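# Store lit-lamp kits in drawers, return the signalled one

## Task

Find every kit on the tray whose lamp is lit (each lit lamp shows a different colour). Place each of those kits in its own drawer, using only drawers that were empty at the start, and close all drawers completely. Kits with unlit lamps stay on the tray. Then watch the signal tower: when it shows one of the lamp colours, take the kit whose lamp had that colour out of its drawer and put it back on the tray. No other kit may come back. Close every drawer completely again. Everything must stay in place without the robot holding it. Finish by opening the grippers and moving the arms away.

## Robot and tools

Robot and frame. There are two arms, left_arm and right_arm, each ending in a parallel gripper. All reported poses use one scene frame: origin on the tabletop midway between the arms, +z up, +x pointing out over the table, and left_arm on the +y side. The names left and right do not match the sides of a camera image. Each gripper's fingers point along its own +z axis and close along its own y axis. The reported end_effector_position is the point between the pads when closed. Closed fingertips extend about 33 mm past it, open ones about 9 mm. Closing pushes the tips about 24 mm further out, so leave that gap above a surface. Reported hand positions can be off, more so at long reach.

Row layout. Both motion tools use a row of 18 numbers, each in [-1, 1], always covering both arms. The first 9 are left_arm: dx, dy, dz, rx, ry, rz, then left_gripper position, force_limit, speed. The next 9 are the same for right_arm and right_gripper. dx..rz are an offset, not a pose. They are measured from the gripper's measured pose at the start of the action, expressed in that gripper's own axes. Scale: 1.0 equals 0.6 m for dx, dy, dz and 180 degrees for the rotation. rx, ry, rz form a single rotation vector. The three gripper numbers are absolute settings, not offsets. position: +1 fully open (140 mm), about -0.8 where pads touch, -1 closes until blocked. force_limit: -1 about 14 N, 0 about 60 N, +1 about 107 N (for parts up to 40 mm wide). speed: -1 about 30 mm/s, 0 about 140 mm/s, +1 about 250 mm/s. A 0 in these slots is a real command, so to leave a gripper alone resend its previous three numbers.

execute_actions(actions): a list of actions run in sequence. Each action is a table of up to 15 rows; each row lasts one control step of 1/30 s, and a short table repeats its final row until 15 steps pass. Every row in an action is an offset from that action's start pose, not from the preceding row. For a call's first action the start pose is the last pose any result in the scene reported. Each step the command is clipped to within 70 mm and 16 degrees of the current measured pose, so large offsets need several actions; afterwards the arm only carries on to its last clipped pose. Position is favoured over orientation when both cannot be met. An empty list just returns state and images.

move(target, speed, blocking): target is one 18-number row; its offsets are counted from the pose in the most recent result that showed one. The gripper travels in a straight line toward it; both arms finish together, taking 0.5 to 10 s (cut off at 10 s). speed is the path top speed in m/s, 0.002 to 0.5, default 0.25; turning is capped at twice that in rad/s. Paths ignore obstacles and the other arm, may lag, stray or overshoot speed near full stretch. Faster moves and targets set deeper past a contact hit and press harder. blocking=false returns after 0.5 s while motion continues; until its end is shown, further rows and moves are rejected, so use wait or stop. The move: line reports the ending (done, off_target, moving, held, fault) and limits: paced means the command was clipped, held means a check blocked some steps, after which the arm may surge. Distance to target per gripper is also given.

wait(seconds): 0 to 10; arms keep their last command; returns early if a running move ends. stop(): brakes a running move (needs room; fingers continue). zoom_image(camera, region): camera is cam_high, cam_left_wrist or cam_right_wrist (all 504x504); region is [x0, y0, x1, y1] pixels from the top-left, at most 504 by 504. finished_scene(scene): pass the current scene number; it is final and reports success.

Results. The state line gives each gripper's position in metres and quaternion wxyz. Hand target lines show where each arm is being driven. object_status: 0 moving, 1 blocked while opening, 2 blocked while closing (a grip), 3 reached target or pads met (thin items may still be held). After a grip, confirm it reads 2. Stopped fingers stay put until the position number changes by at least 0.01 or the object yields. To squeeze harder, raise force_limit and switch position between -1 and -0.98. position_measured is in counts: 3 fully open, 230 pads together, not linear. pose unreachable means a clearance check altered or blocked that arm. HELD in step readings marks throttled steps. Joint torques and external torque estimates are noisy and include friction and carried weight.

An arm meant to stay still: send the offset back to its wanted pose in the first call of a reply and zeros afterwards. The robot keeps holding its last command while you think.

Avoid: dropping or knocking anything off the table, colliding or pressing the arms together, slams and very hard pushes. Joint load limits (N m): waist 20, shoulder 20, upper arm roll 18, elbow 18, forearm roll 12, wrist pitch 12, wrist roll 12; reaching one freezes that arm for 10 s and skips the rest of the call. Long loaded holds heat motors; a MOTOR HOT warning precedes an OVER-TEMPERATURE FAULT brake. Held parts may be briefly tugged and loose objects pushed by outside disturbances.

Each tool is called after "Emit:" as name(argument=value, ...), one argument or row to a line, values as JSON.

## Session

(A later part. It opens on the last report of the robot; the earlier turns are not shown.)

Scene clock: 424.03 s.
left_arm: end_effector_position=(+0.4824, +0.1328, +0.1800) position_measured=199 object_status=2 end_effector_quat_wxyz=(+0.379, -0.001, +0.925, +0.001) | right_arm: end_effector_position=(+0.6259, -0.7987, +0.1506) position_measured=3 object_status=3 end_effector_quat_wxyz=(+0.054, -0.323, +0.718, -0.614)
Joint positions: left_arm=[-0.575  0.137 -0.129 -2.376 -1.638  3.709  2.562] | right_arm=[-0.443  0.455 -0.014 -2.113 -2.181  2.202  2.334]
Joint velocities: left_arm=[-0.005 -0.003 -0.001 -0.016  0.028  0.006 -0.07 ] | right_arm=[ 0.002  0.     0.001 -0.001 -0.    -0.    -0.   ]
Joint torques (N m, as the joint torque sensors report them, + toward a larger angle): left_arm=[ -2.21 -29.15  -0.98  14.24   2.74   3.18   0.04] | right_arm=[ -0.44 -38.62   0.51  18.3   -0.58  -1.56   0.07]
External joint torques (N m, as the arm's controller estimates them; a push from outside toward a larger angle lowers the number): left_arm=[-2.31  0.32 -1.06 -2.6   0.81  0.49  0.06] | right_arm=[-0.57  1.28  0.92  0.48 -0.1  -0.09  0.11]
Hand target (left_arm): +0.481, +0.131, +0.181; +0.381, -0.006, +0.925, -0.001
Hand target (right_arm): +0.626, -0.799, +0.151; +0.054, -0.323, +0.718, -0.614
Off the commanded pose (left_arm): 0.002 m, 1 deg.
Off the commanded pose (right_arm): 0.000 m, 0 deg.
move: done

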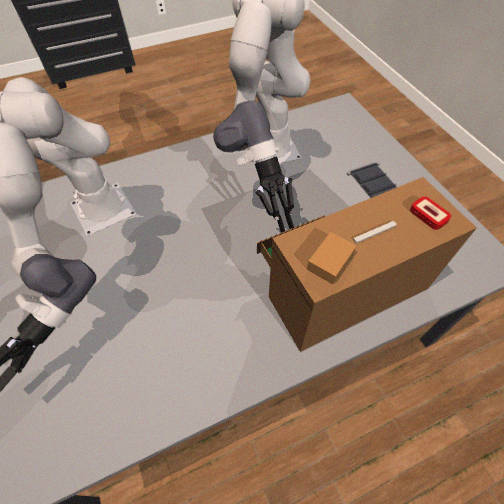

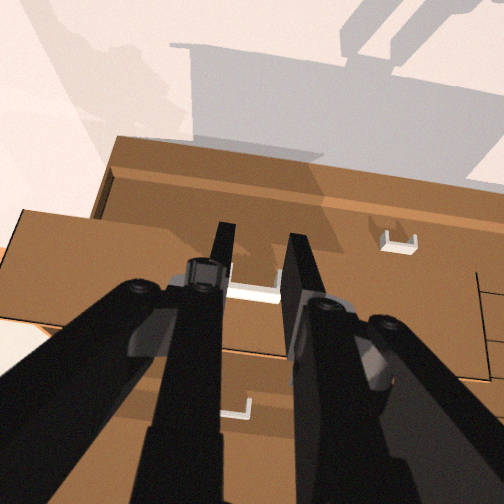

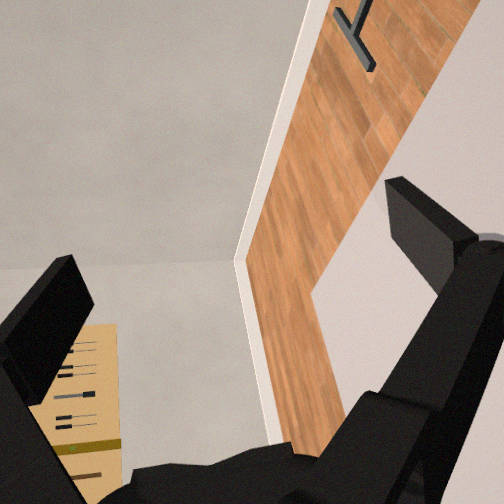

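Open, lift while straightening to E.

Emit:
move(
  target=[0,0,0,0,0,0,-0.3,0,0,0,0,0,0,0,0,1,0,0],
)

Emit:
move(
  target=[-0.02,0,-0.08,0,0.05,0,-0.3,0,0,0,0,0,0,0,0,1,0,0],
  speed=0.12,
)

Emit:
move(
  target=[-0.06,0.06,-0.06,0,0.2,0,0.1,0,0,0,0,0,0,0,0,1,0,0],
)

Scene clock: 426.23 s.
left_arm: end_effector_position=(+0.4823, +0.1327, +0.1797) position_measured=167 object_status=3 end_effector_quat_wxyz=(+0.379, -0.003, +0.925, +0.001) | right_arm: end_effector_position=(+0.6259, -0.7987, +0.1506) position_measured=3 object_status=3 end_effector_quat_wxyz=(+0.054, -0.323, +0.718, -0.614)
Joint positions: left_arm=[-0.575  0.138 -0.129 -2.378 -1.634  3.709  2.553] | right_arm=[-0.443  0.455 -0.014 -2.113 -2.181  2.202  2.334]
Joint velocities: left_arm=[-0.001 -0.002  0.001  0.     0.001 -0.001  0.011] | right_arm=[ 0.001 -0.    -0.    -0.     0.001  0.     0.002]
Joint torques (N m, as the joint torque sensors report them, + toward a larger angle): left_arm=[  0.61 -28.67   0.09  16.67   1.21   2.54   0.34] | right_arm=[ -0.45 -38.55   0.62  18.32  -0.59  -1.55   0.07]
External joint torques (N m, as the arm's controller estimates them; a push from outside toward a larger angle lowers the number): left_arm=[ 0.59  0.79  0.07 -0.09 -0.73 -0.13  0.36] | right_arm=[-0.46  1.35  1.14  0.54 -0.11 -0.07  0.11]
Hand target (left_arm): +0.482, +0.133, +0.180; +0.379, -0.001, +0.925, +0.001
Hand target (right_arm): +0.626, -0.799, +0.151; +0.054, -0.323, +0.718, -0.614
Off the commanded pose (left_arm): 0.000 m, 0 deg.
Off the commanded pose (right_arm): 0.000 m, 0 deg.
move: done

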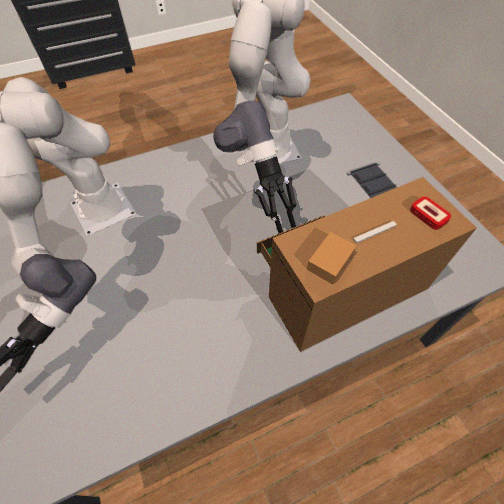

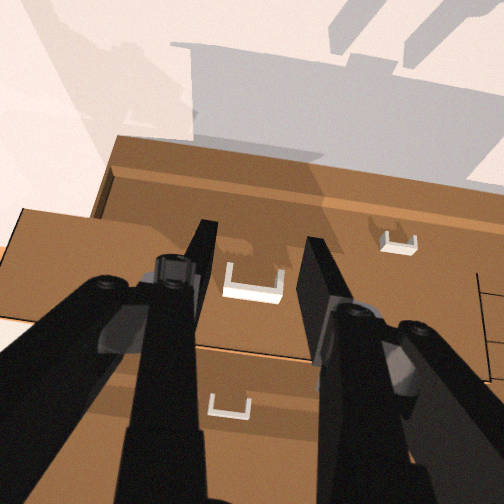

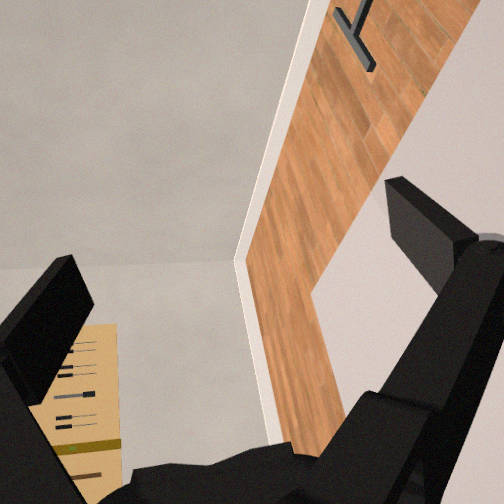

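Scene clock: 427.77 s.
left_arm: end_effector_position=(+0.4591, +0.1318, +0.2241) position_measured=167 object_status=3 end_effector_quat_wxyz=(+0.356, -0.019, +0.934, -0.005) | right_arm: end_effector_position=(+0.6259, -0.7987, +0.1506) position_measured=3 object_status=3 end_effector_quat_wxyz=(+0.054, -0.323, +0.718, -0.614)
Joint positions: left_arm=[-0.501  0.042 -0.2   -2.247 -2.061  3.747  2.992] | right_arm=[-0.443  0.455 -0.014 -2.113 -2.181  2.202  2.334]
Joint velocities: left_arm=[ 0.069  0.005 -0.074  0.004 -0.001  0.01   0.032] | right_arm=[-0.001  0.001  0.001 -0.001 -0.001  0.001 -0.   ]
Joint torques (N m, as the joint torque sensors report them, + toward a larger angle): left_arm=[  2.59 -26.14  -0.25  19.34   0.7    2.43   0.29] | right_arm=[ -0.48 -38.6    0.66  18.32  -0.61  -1.6    0.08]
External joint torques (N m, as the arm's controller estimates them; a push from outside toward a larger angle lowers the number): left_arm=[ 2.62  1.61 -0.14  0.79 -1.22  0.43  0.31] | right_arm=[-0.32  1.19  1.34  0.58 -0.13 -0.12  0.12]
Hand target (left_arm): +0.459, +0.133, +0.224; +0.355, -0.016, +0.935, -0.001
Hand target (right_arm): +0.626, -0.799, +0.151; +0.054, -0.323, +0.718, -0.614
Off the commanded pose (left_arm): 0.003 m, 6 deg.
Off the commanded pose (right_arm): 0.000 m, 0 deg.
joint sent to its limit (left arm) — the command would take joint 7 (wrist roll) past its upper limit, so that joint was sent only as far as its limit.
move: off_target (left_arm)

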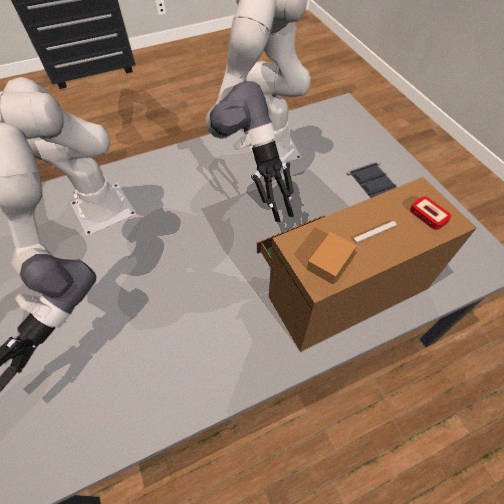

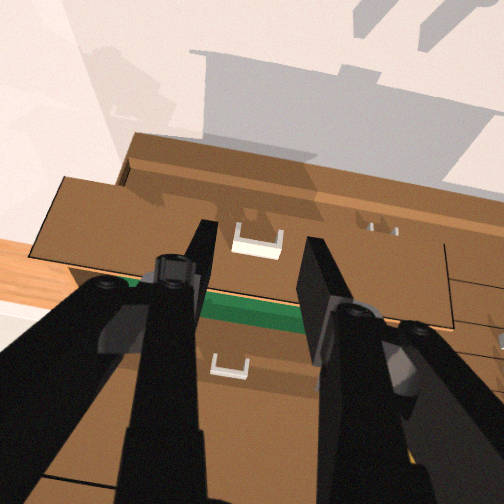

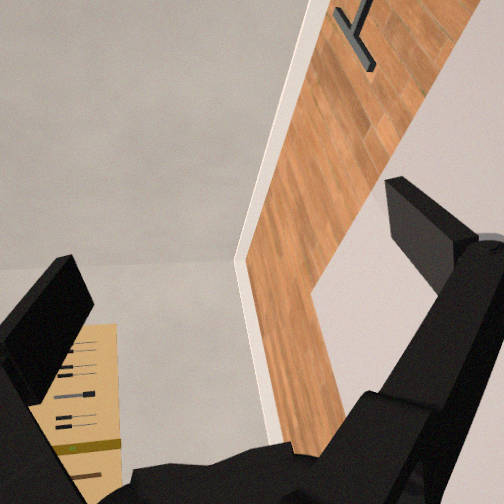

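Scene clock: 429.53 s.
left_arm: end_effector_position=(+0.4626, +0.1693, +0.2751) position_measured=117 object_status=3 end_effector_quat_wxyz=(+0.371, -0.109, +0.922, -0.013) | right_arm: end_effector_position=(+0.6259, -0.7987, +0.1506) position_measured=3 object_status=3 end_effector_quat_wxyz=(+0.054, -0.323, +0.718, -0.614)
Joint positions: left_arm=[-0.616 -0.047 -0.03  -2.21  -2.164  3.823  3.002] | right_arm=[-0.443  0.455 -0.014 -2.113 -2.181  2.202  2.334]
Joint velocities: left_arm=[-0.192 -0.001  0.196  0.008 -0.017  0.012  0.   ] | right_arm=[-0.001  0.    -0.001 -0.001  0.001  0.001  0.   ]
Joint torques (N m, as the joint torque sensors report them, + toward a larger angle): left_arm=[ -0.98 -24.74   0.31  19.78   0.69   2.16   0.32] | right_arm=[ -0.51 -38.78   0.46  18.4   -0.55  -1.58   0.06]
External joint torques (N m, as the arm's controller estimates them; a push from outside toward a larger angle lowers the number): left_arm=[-1.    1.07  0.47  0.25 -1.27  0.4   0.34] | right_arm=[-0.46  1.1   1.04  0.59 -0.07 -0.1   0.1 ]
Hand target (left_arm): +0.462, +0.170, +0.275; +0.370, -0.110, +0.923, -0.012
Hand target (right_arm): +0.626, -0.799, +0.151; +0.054, -0.323, +0.718, -0.614
Off the commanded pose (left_arm): 0.002 m, 39 deg; orientation clipped at the last step of the last action.
Off the commanded pose (right_arm): 0.000 m, 0 deg.
joint sent to its limit (left arm) — the command would take joint 7 (wrist roll) past its upper limit, so that joint was sent only as far as its limit.
move: off_target (left_arm); limits=paced

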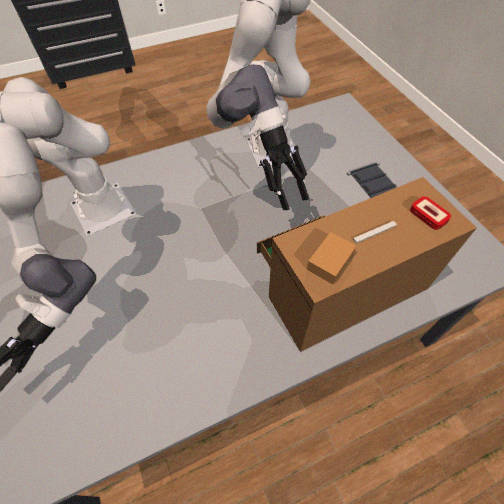

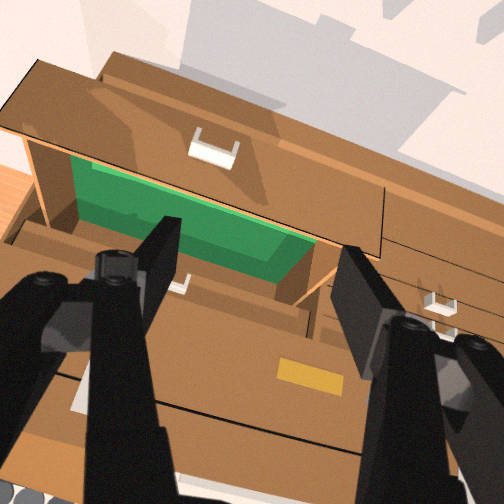

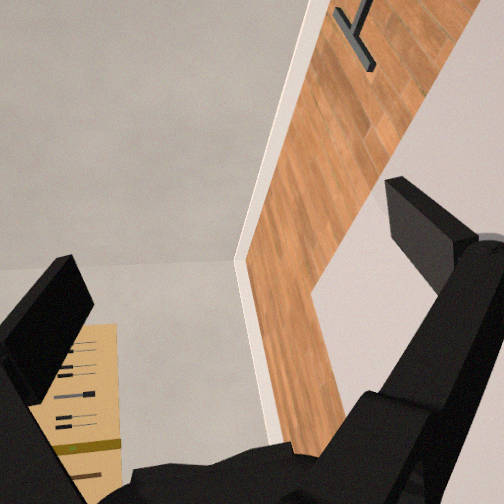

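Emit:
move(
  target=[0,0.35,0,0,0,0,0.1,0,0,0,0,0,0,0,0,1,0,0],
  speed=0.15,
)

Scene clock: 433.50 s.
left_arm: end_effector_position=(+0.4219, +0.3734, +0.2581) position_measured=117 object_status=3 end_effector_quat_wxyz=(+0.379, -0.114, +0.918, -0.016) | right_arm: end_effector_position=(+0.6259, -0.7987, +0.1506) position_measured=3 object_status=3 end_effector_quat_wxyz=(+0.054, -0.323, +0.718, -0.614)
Joint positions: left_arm=[-0.879 -0.588  0.56  -2.703 -1.777  3.796  3.002] | right_arm=[-0.443  0.455 -0.014 -2.113 -2.181  2.202  2.334]
Joint velocities: left_arm=[-0.28  -0.111  0.24   0.001  0.087  0.166 -0.   ] | right_arm=[ 0.     0.001  0.001  0.001  0.001 -0.001 -0.   ]
Joint torques (N m, as the joint torque sensors report them, + toward a larger angle): left_arm=[-0.65 -4.31 -8.13 19.37  2.87  2.32  0.12] | right_arm=[ -0.39 -38.68   0.86  18.33  -0.59  -1.59   0.07]
External joint torques (N m, as the arm's controller estimates them; a push from outside toward a larger angle lowers the number): left_arm=[-1.19 -0.87 -0.11  0.15  0.84  0.54  0.14] | right_arm=[-0.36  1.24  1.41  0.47 -0.11 -0.1   0.11]
Hand target (left_arm): +0.422, +0.379, +0.261; +0.381, -0.113, +0.918, -0.007
Hand target (right_arm): +0.626, -0.799, +0.151; +0.054, -0.323, +0.718, -0.614
Off the commanded pose (left_arm): 0.005 m, 1 deg.
Off the commanded pose (right_arm): 0.000 m, 0 deg.
joint sent to its limit (left arm) — the command would take joint 7 (wrist roll) past its upper limit, so that joint was sent only as far as its limit.
move: off_target (left_arm)

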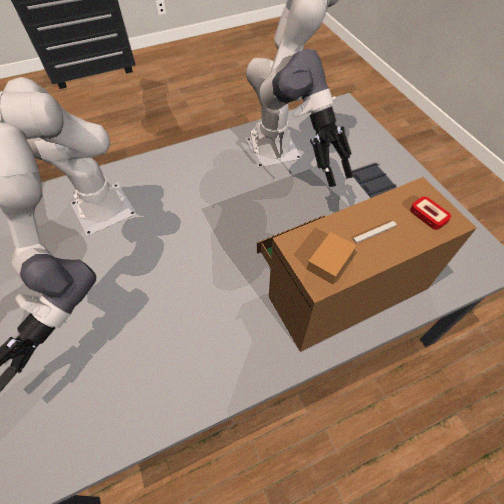

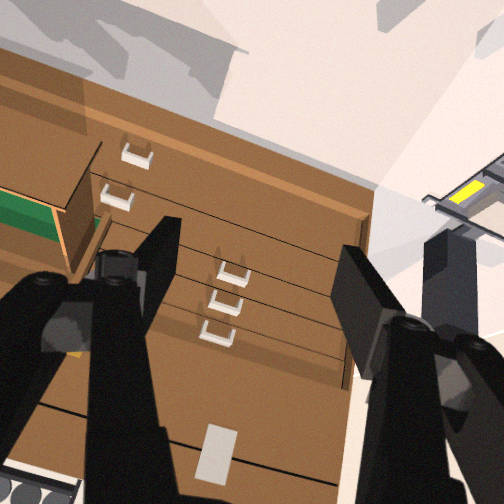

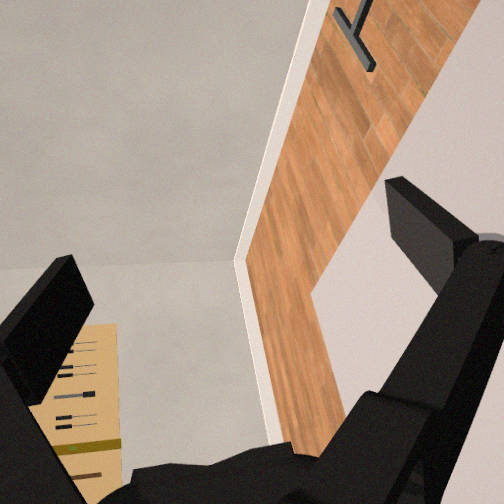

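Emit:
move(
  target=[-0.06,0,0.06,0,-0.14,-0.1,0.1,0,0,0,0,0,0,0,0,1,0,0],
  speed=0.15,
)

Scene clock: 438.37 s.
left_arm: end_effector_position=(+0.4658, +0.3788, +0.2427) position_measured=117 object_status=3 end_effector_quat_wxyz=(+0.506, -0.185, +0.842, -0.011) | right_arm: end_effector_position=(+0.6259, -0.7987, +0.1506) position_measured=3 object_status=3 end_effector_quat_wxyz=(+0.054, -0.323, +0.718, -0.614)
Joint positions: left_arm=[-1.186 -0.315  0.95  -2.958 -0.822  4.083  1.847] | right_arm=[-0.443  0.455 -0.014 -2.113 -2.181  2.202  2.334]
Joint velocities: left_arm=[ 0.    -0.003  0.     0.001  0.    -0.001 -0.002] | right_arm=[-0.001  0.     0.    -0.    -0.    -0.001  0.001]
Joint torques (N m, as the joint torque sensors report them, + toward a larger angle): left_arm=[ 1.66 -4.71 -6.93 14.15  1.02  2.78  0.21] | right_arm=[ -0.39 -38.51   0.71  18.29  -0.59  -1.6    0.07]
External joint torques (N m, as the arm's controller estimates them; a push from outside toward a larger angle lowers the number): left_arm=[ 1.71 -1.5  -1.55  0.13 -0.5  -0.23  0.25] | right_arm=[-0.36  1.53  1.28  0.39 -0.11 -0.11  0.11]
Hand target (left_arm): +0.466, +0.379, +0.243; +0.506, -0.185, +0.842, -0.011
Hand target (right_arm): +0.626, -0.799, +0.151; +0.054, -0.323, +0.718, -0.614
Off the commanded pose (left_arm): 0.017 m, 13 deg.
Off the commanded pose (right_arm): 0.000 m, 0 deg.
move: held (left_arm); limits=held; held on 6 of 63 steps (left_arm), including the last (left_arm)
pose unreachable (left arm): on one or more control steps of this call, first in action 0 (counted from 0), this arm could not follow its commanded pose, so it was not sent that pose on those steps. On the call's last step it was still not sent that pose. It may still have moved: this result reports where it is.
cause: the commanded pose would bring two parts of the arm too close to each other (joints 3 (upper arm roll) to 5 (forearm roll) lie between them).

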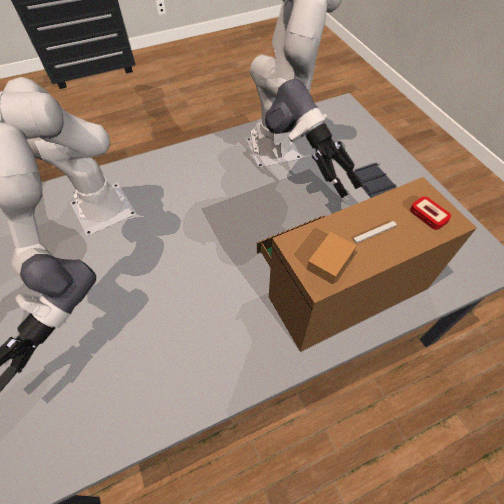

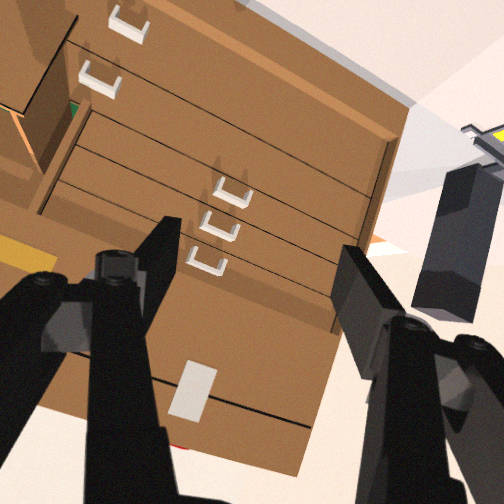

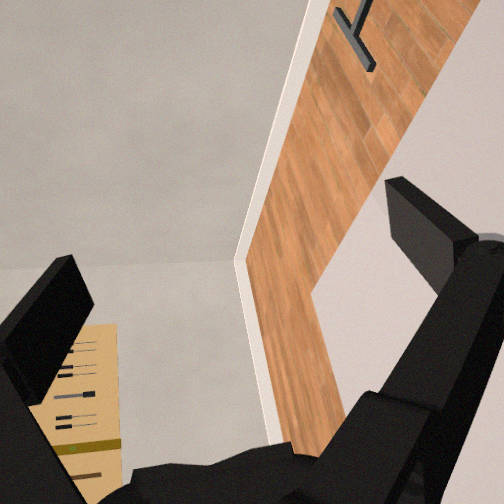

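Emit:
move(
  target=[-0.128,0.295,0.1,-0.007,0.341,0.125,0.1,0,0,0,0,0,0,0,0,1,0,0],
  speed=0.2,
)

Scene clock: 447.23 s.
left_arm: end_effector_position=(+0.4870, +0.5881, +0.2374) position_measured=117 object_status=3 end_effector_quat_wxyz=(-0.010, -0.001, +1.000, +0.005) | right_arm: end_effector_position=(+0.6259, -0.7987, +0.1506) position_measured=3 object_status=3 end_effector_quat_wxyz=(+0.054, -0.323, +0.718, -0.614)
Joint positions: left_arm=[ 0.897  0.123 -0.402 -1.875  0.069  1.972  1.904] | right_arm=[-0.443  0.455 -0.014 -2.113 -2.181  2.202  2.334]
Joint velocities: left_arm=[-0.     0.001 -0.     0.001  0.002 -0.005 -0.031] | right_arm=[-0.002 -0.    -0.001 -0.    -0.     0.     0.   ]
Joint torques (N m, as the joint torque sensors report them, + toward a larger angle): left_arm=[ -0.89 -31.7   -1.55  25.58   1.63   2.01  -0.18] | right_arm=[ -0.46 -38.4    0.45  18.35  -0.6   -1.6    0.06]
External joint torques (N m, as the arm's controller estimates them; a push from outside toward a larger angle lowers the number): left_arm=[-0.98  2.08 -0.2   1.55  0.84 -0.36 -0.18] | right_arm=[-0.36  1.48  1.09  0.53 -0.13 -0.11  0.1 ]
Hand target (left_arm): +0.487, +0.588, +0.237; -0.012, -0.006, +1.000, +0.006
Hand target (right_arm): +0.626, -0.799, +0.151; +0.054, -0.323, +0.718, -0.614
Off the commanded pose (left_arm): 0.014 m, 1 deg.
Off the commanded pose (right_arm): 0.000 m, 0 deg.
move: off_target (left_arm); limits=paced

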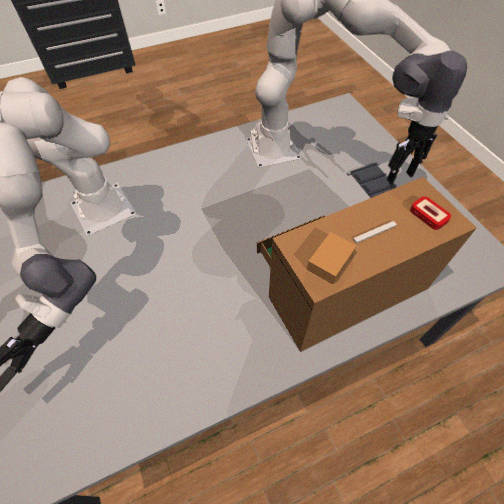

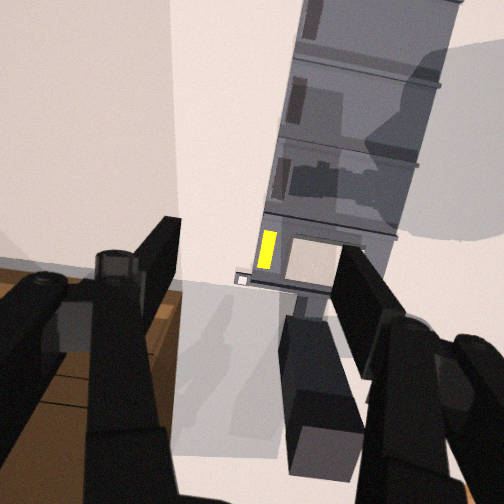

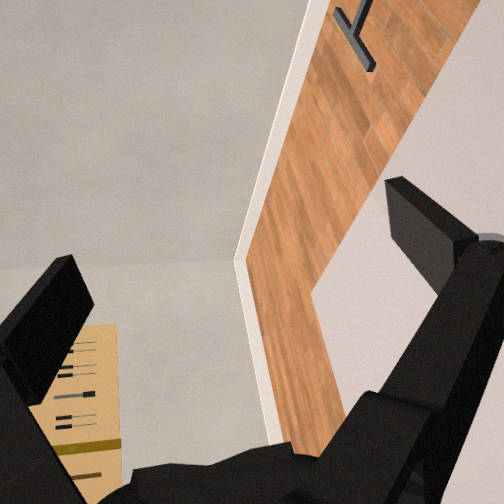

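Emit:
move(
  target=[-0.088,0.12,0.05,0,0,0,0.1,0,0,0,0,0,0,0,0,1,0,0],
  speed=0.15,
)

Emit:
move(
  target=[0,0,0.2,0,0,0,0.1,0,0,0,0,0,0,0,0,1,0,0],
  speed=0.12,
)

Scene clock: 450.00 s.
left_arm: end_effector_position=(+0.5387, +0.6619, +0.2068) position_measured=117 object_status=3 end_effector_quat_wxyz=(-0.007, -0.008, +1.000, +0.003) | right_arm: end_effector_position=(+0.6259, -0.7987, +0.1506) position_measured=3 object_status=3 end_effector_quat_wxyz=(+0.054, -0.323, +0.718, -0.614)
Joint positions: left_arm=[ 0.896  0.394 -0.365 -1.59   0.16   1.946  1.917] | right_arm=[-0.443  0.455 -0.014 -2.113 -2.181  2.202  2.334]
Joint velocities: left_arm=[ 0.002  0.001  0.001  0.002  0.003 -0.009  0.008] | right_arm=[-0.     0.001 -0.    -0.    -0.001 -0.     0.003]
Joint torques (N m, as the joint torque sensors report them, + toward a larger angle): left_arm=[ -1.42 -40.48  -5.43  24.27   1.82   1.85   0.27] | right_arm=[ -0.55 -38.48   0.66  18.43  -0.6   -1.59   0.08]
External joint torques (N m, as the arm's controller estimates them; a push from outside toward a larger angle lowers the number): left_arm=[-1.6   2.3  -1.59  0.34  1.03 -0.52  0.27] | right_arm=[-0.58  1.27  1.17  0.7  -0.13 -0.13  0.11]
Hand target (left_arm): +0.539, +0.661, +0.207; -0.009, -0.002, +1.000, +0.004
Hand target (right_arm): +0.626, -0.799, +0.151; +0.054, -0.323, +0.718, -0.614
Off the commanded pose (left_arm): 0.001 m, 1 deg.
Off the commanded pose (right_arm): 0.000 m, 0 deg.
move: done

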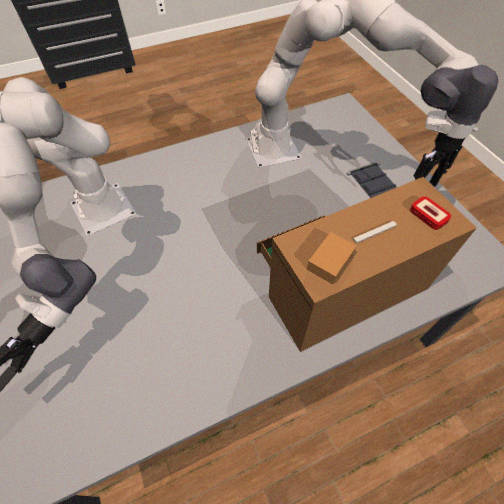

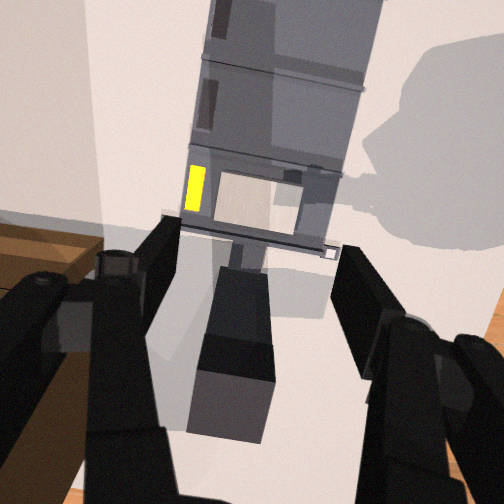

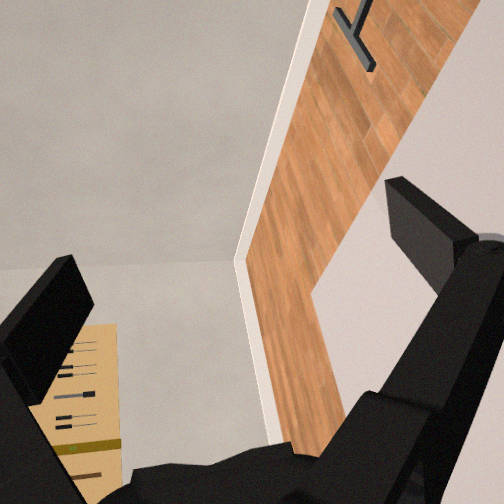

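Scene clock: 451.57 s.
left_arm: end_effector_position=(+0.5381, +0.6601, +0.0866) position_measured=117 object_status=3 end_effector_quat_wxyz=(-0.007, -0.006, +1.000, -0.001) | right_arm: end_effector_position=(+0.6259, -0.7987, +0.1506) position_measured=3 object_status=3 end_effector_quat_wxyz=(+0.054, -0.323, +0.718, -0.614)
Joint positions: left_arm=[ 0.884  0.517 -0.337 -1.724  0.209  2.192  1.889] | right_arm=[-0.443  0.455 -0.014 -2.113 -2.181  2.202  2.334]
Joint velocities: left_arm=[ 0.     0.     0.001  0.001 -0.     0.012 -0.005] | right_arm=[ 0.002  0.001  0.    -0.002 -0.     0.    -0.001]
Joint torques (N m, as the joint torque sensors report them, + toward a larger angle): left_arm=[ -2.02 -43.7   -5.22  21.85   1.71   2.72  -0.02] | right_arm=[ -0.38 -38.63   0.42  18.15  -0.59  -1.61   0.07]
External joint torques (N m, as the arm's controller estimates them; a push from outside toward a larger angle lowers the number): left_arm=[-2.11  1.38 -0.41 -0.74  1.04  0.34 -0.02] | right_arm=[-0.5   1.09  0.85  0.47 -0.11 -0.16  0.11]
Hand target (left_arm): +0.539, +0.661, +0.087; -0.006, -0.007, +1.000, +0.002
Hand target (right_arm): +0.626, -0.799, +0.151; +0.054, -0.323, +0.718, -0.614
Off the commanded pose (left_arm): 0.003 m, 0 deg.
Off the commanded pose (right_arm): 0.000 m, 0 deg.
move: done

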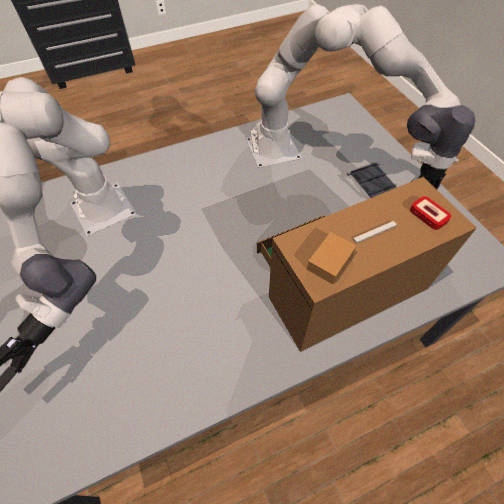

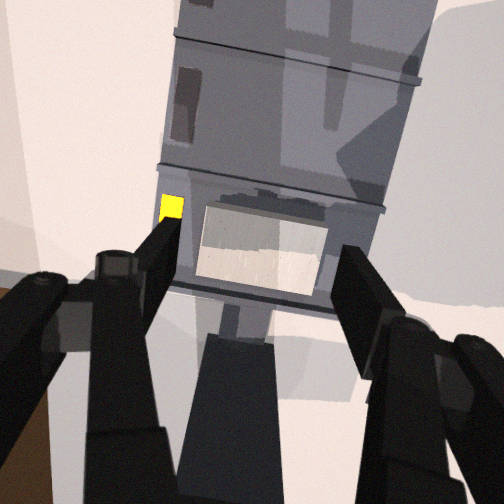

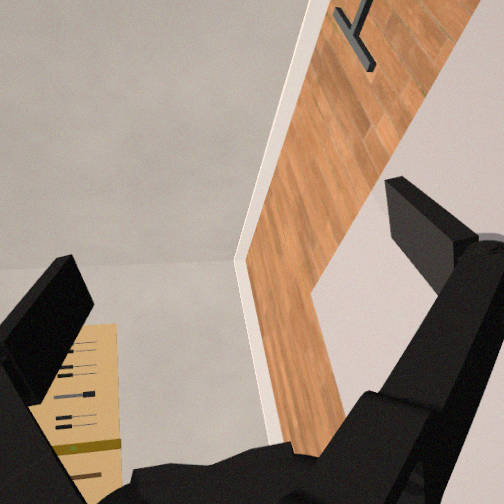

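Emit:
move(
  target=[-0.016,0.002,0.079,0,0,0,0.1,0,0,0,0,0,0,0,0,1,0,0],
  speed=0.05,
)

Emit:
move(
  target=[0,0,0,0,0,0,-1,0,-0.5,0,0,0,0,0,0,1,0,0],
)

Scene clock: 454.10 s.
left_arm: end_effector_position=(+0.5488, +0.6622, +0.0460) position_measured=117 object_status=3 end_effector_quat_wxyz=(-0.004, -0.005, +1.000, -0.000) | right_arm: end_effector_position=(+0.6259, -0.7987, +0.1506) position_measured=3 object_status=3 end_effector_quat_wxyz=(+0.054, -0.323, +0.718, -0.614)
Joint positions: left_arm=[ 0.862  0.602 -0.317 -1.699  0.234  2.256  1.872] | right_arm=[-0.443  0.455 -0.014 -2.113 -2.181  2.202  2.334]
Joint velocities: left_arm=[-0.002  0.003  0.002  0.001 -0.002  0.011 -0.006] | right_arm=[-0.001  0.     0.001 -0.     0.     0.001  0.   ]
Joint torques (N m, as the joint torque sensors report them, + toward a larger angle): left_arm=[ -1.   -39.29  -4.19  20.59   1.55   2.92  -0.02] | right_arm=[ -0.52 -38.46   0.53  18.6   -0.63  -1.6    0.07]
External joint torques (N m, as the arm's controller estimates them; a push from outside toward a larger angle lowers the number): left_arm=[-1.25  7.39  0.82 -1.28  0.9   0.58 -0.01] | right_arm=[-0.51  1.46  1.07  0.79 -0.15 -0.13  0.11]
Hand target (left_arm): +0.547, +0.661, +0.039; -0.007, -0.005, +1.000, -0.001
Hand target (right_arm): +0.626, -0.799, +0.151; +0.054, -0.323, +0.718, -0.614
Off the commanded pose (left_arm): 0.007 m, 0 deg.
Off the commanded pose (right_arm): 0.000 m, 0 deg.
move: off_target (left_arm)

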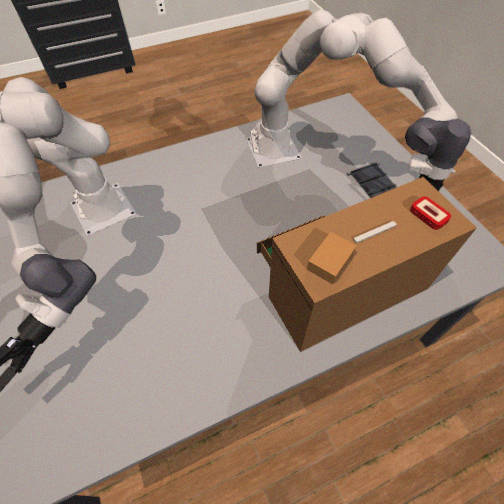

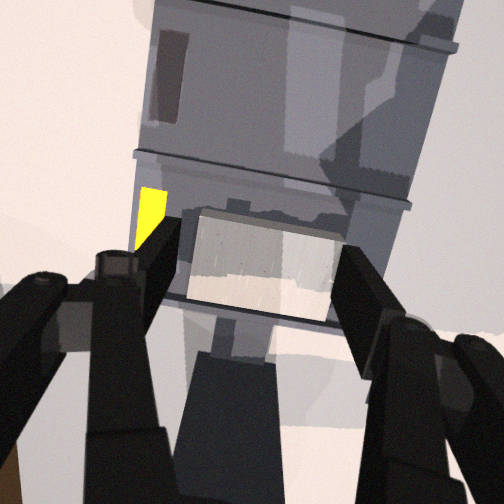

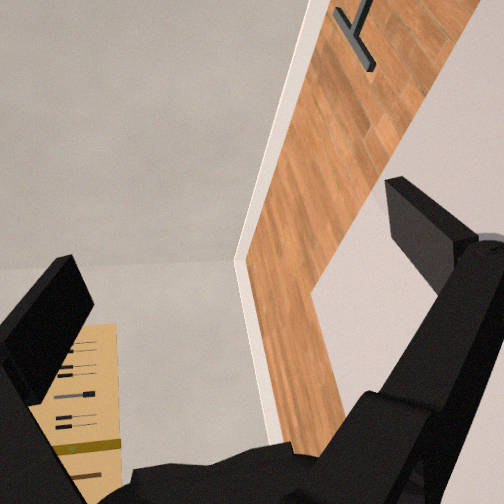

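Scene clock: 455.17 s.
left_arm: end_effector_position=(+0.5521, +0.6630, +0.0514) position_measured=233 object_status=3 end_effector_quat_wxyz=(+0.000, -0.005, +1.000, +0.002) | right_arm: end_effector_position=(+0.6259, -0.7987, +0.1506) position_measured=3 object_status=3 end_effector_quat_wxyz=(+0.054, -0.323, +0.718, -0.614)
Joint positions: left_arm=[ 0.862  0.596 -0.319 -1.696  0.234  2.257  1.872] | right_arm=[-0.443  0.455 -0.014 -2.113 -2.181  2.202  2.334]
Joint velocities: left_arm=[ 0.001  0.    -0.001 -0.    -0.     0.001 -0.   ] | right_arm=[-0.001  0.001 -0.001 -0.     0.001 -0.     0.001]
Joint torques (N m, as the joint torque sensors report them, + toward a larger angle): left_arm=[  1.06 -41.51  -4.63  19.72   0.64   2.3    0.09] | right_arm=[ -0.56 -38.66   0.52  18.65  -0.6   -1.58   0.05]
External joint torques (N m, as the arm's controller estimates them; a push from outside toward a larger angle lowers the number): left_arm=[ 1.11  5.33  0.63 -2.39 -0.01 -0.11  0.09] | right_arm=[-0.46  1.31  1.15  0.77 -0.12 -0.09  0.09]
Hand target (left_arm): +0.549, +0.662, +0.046; -0.004, -0.005, +1.000, -0.000
Hand target (right_arm): +0.626, -0.799, +0.151; +0.054, -0.323, +0.718, -0.614
Off the commanded pose (left_arm): 0.006 m, 1 deg.
Off the commanded pose (right_arm): 0.000 m, 0 deg.
move: off_target (left_arm)

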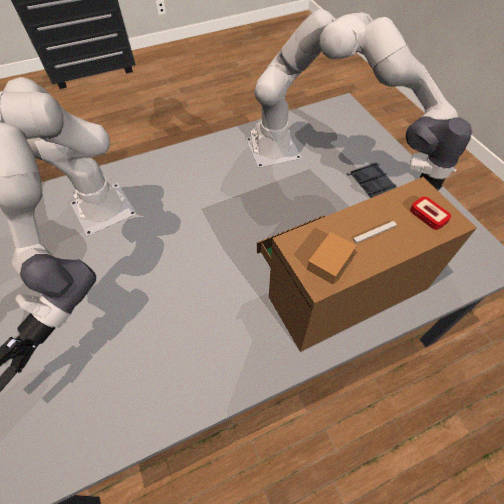

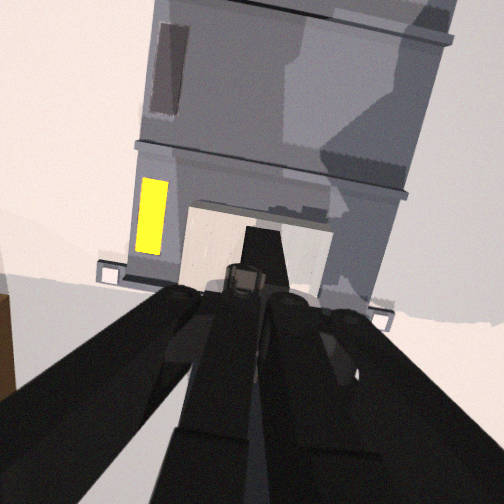

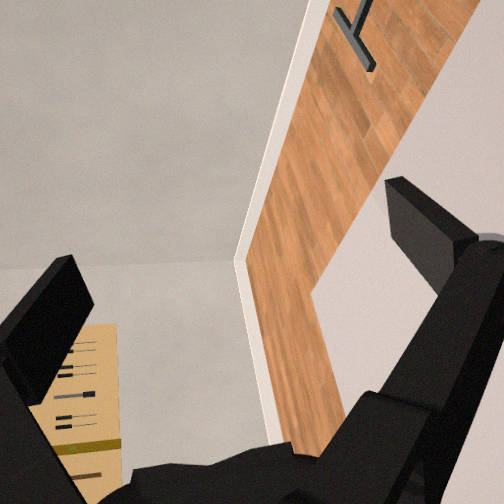

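Emit:
move(
  target=[0,0,-0.035,0,0,0,-0.9,0,0,0,0,0,0,0,0,1,0,0],
  speed=0.08,
)

Emit:
move(
  target=[0.008,-0.012,0,0,0,0,0.15,0,0,0,0,0,0,0,0,1,0,0],
  speed=0.05,
)

Scene clock: 457.27 s.
left_arm: end_effector_position=(+0.5524, +0.6634, +0.0714) position_measured=233 object_status=3 end_effector_quat_wxyz=(+0.000, -0.005, +1.000, +0.004) | right_arm: end_effector_position=(+0.6259, -0.7987, +0.1506) position_measured=3 object_status=3 end_effector_quat_wxyz=(+0.054, -0.323, +0.718, -0.614)
Joint positions: left_arm=[ 0.865  0.566 -0.326 -1.691  0.227  2.224  1.875] | right_arm=[-0.443  0.455 -0.014 -2.113 -2.181  2.202  2.334]
Joint velocities: left_arm=[ 0.003 -0.    -0.001 -0.    -0.002 -0.015  0.003] | right_arm=[-0.     0.001 -0.    -0.     0.     0.    -0.002]
Joint torques (N m, as the joint torque sensors report them, + toward a larger angle): left_arm=[  2.16 -45.97  -6.5   23.16  -0.57   1.91   0.29] | right_arm=[ -0.47 -38.66   0.74  18.4   -0.62  -1.6    0.05]
External joint torques (N m, as the arm's controller estimates them; a push from outside toward a larger angle lowers the number): left_arm=[ 2.15  0.31 -1.44  0.76 -1.24 -0.5   0.29] | right_arm=[-0.3   1.22  1.42  0.61 -0.14 -0.11  0.09]
Hand target (left_arm): +0.552, +0.663, +0.072; -0.000, -0.005, +1.000, +0.002
Hand target (right_arm): +0.626, -0.799, +0.151; +0.054, -0.323, +0.718, -0.614
Off the commanded pose (left_arm): 0.001 m, 0 deg.
Off the commanded pose (right_arm): 0.000 m, 0 deg.
move: done

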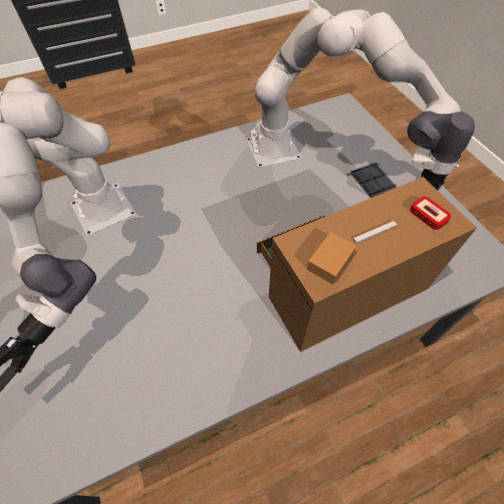

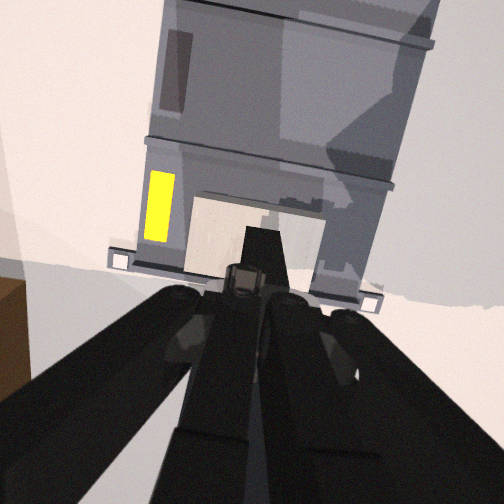

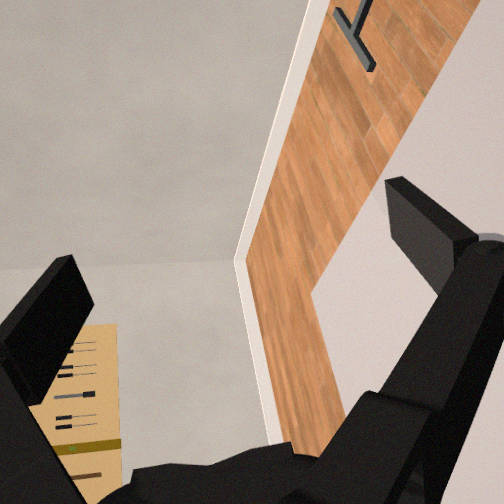

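Scene clock: 458.03 s.
left_arm: end_effector_position=(+0.5465, +0.6581, +0.0709) position_measured=110 object_status=0 end_effector_quat_wxyz=(-0.002, -0.003, +1.000, +0.005) | right_arm: end_effector_position=(+0.6259, -0.7987, +0.1506) position_measured=3 object_status=3 end_effector_quat_wxyz=(+0.054, -0.323, +0.718, -0.614)
Joint positions: left_arm=[ 0.865  0.546 -0.327 -1.723  0.227  2.235  1.873] | right_arm=[-0.443  0.455 -0.014 -2.113 -2.181  2.202  2.334]
Joint velocities: left_arm=[-0.001  0.     0.    -0.003  0.     0.005 -0.003] | right_arm=[-0.002 -0.     0.002 -0.002 -0.001  0.     0.001]
Joint torques (N m, as the joint torque sensors report them, + toward a larger angle): left_arm=[ -0.12 -45.26  -6.23  20.05  -0.2    2.94  -0.2 ] | right_arm=[ -0.58 -38.6    0.78  18.49  -0.59  -1.56   0.08]
External joint torques (N m, as the arm's controller estimates them; a push from outside toward a larger angle lowers the number): left_arm=[-0.14  0.42 -1.28 -2.28 -0.86  0.54 -0.21] | right_arm=[-0.44  1.36  1.43  0.71 -0.12 -0.08  0.12]
Hand target (left_arm): +0.548, +0.656, +0.071; +0.000, -0.005, +1.000, +0.004
Hand target (right_arm): +0.626, -0.799, +0.151; +0.054, -0.323, +0.718, -0.614
Off the commanded pose (left_arm): 0.002 m, 0 deg.
Off the commanded pose (right_arm): 0.000 m, 0 deg.
move: done

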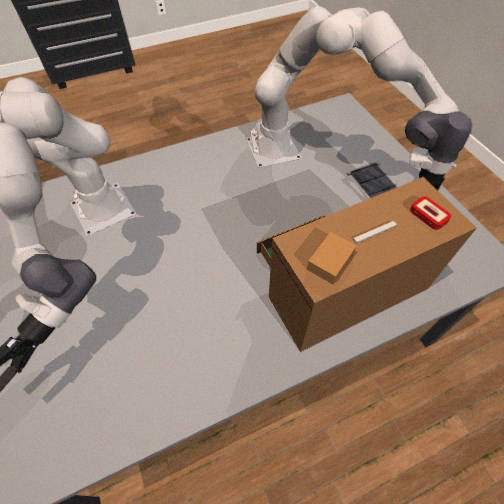

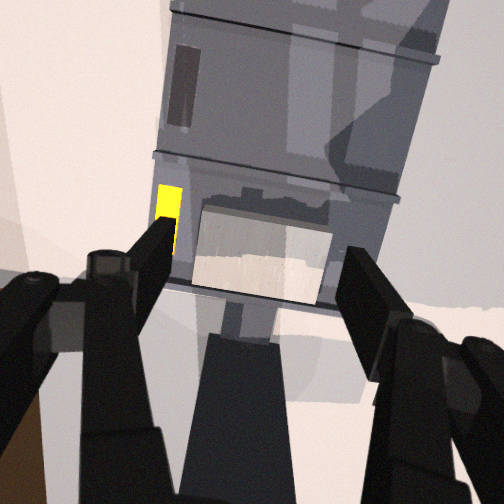

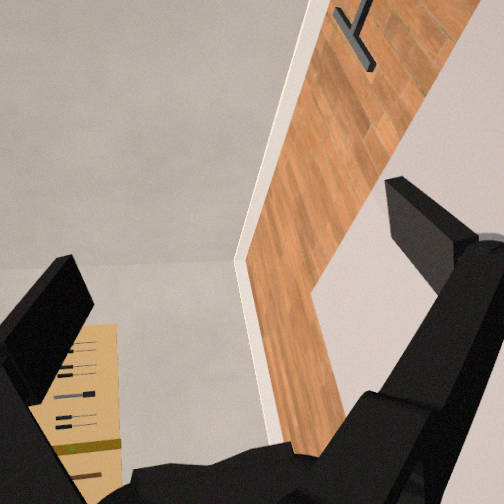

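Emit:
move(
  target=[0,-0.002,0.055,0,0,0,0.15,0,0,0,0,0,0,0,0,1,0,0],
  speed=0.04,
)

Scene clock: 460.30 s.
left_arm: end_effector_position=(+0.5463, +0.6568, +0.0390) position_measured=110 object_status=3 end_effector_quat_wxyz=(-0.002, -0.003, +1.000, +0.003) | right_arm: end_effector_position=(+0.6259, -0.7987, +0.1506) position_measured=3 object_status=3 end_effector_quat_wxyz=(+0.054, -0.323, +0.718, -0.614)
Joint positions: left_arm=[ 0.856  0.595 -0.313 -1.733  0.241  2.29   1.865] | right_arm=[-0.443  0.455 -0.014 -2.113 -2.181  2.202  2.334]
Joint velocities: left_arm=[-0.006 -0.     0.003 -0.001  0.     0.014 -0.003] | right_arm=[ 0.     0.    -0.     0.001  0.    -0.001 -0.001]
Joint torques (N m, as the joint torque sensors report them, + toward a larger angle): left_arm=[ -1.23 -43.89  -5.92  21.32   1.53   2.83  -0.03] | right_arm=[ -0.3  -38.67   0.75  18.23  -0.61  -1.58   0.09]
External joint torques (N m, as the arm's controller estimates them; a push from outside toward a larger angle lowers the number): left_arm=[-0.99  2.73 -0.56 -0.51  0.9   0.42 -0.03] | right_arm=[-0.26  1.31  1.32  0.36 -0.13 -0.09  0.13]
Hand target (left_arm): +0.547, +0.657, +0.038; -0.001, -0.003, +1.000, +0.005
Hand target (right_arm): +0.626, -0.799, +0.151; +0.054, -0.323, +0.718, -0.614
Off the commanded pose (left_arm): 0.001 m, 0 deg.
Off the commanded pose (right_arm): 0.000 m, 0 deg.
move: done

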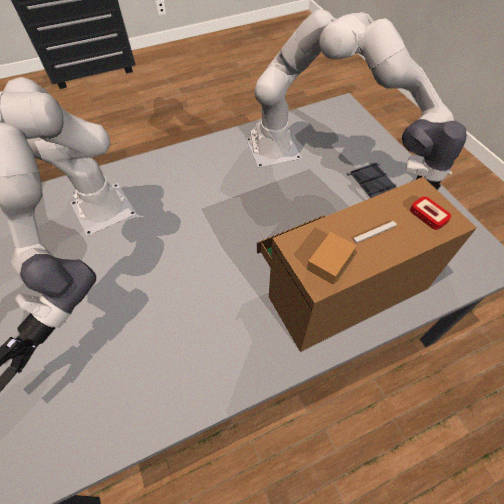

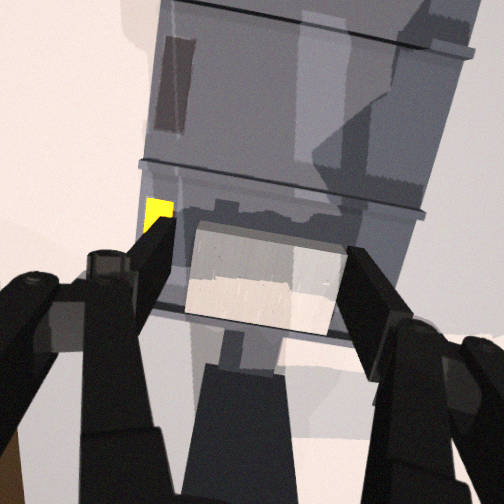

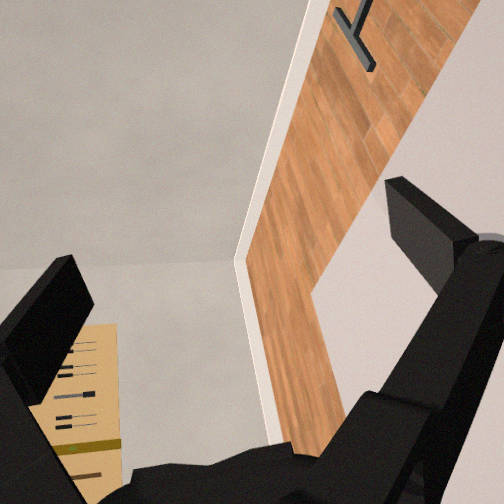

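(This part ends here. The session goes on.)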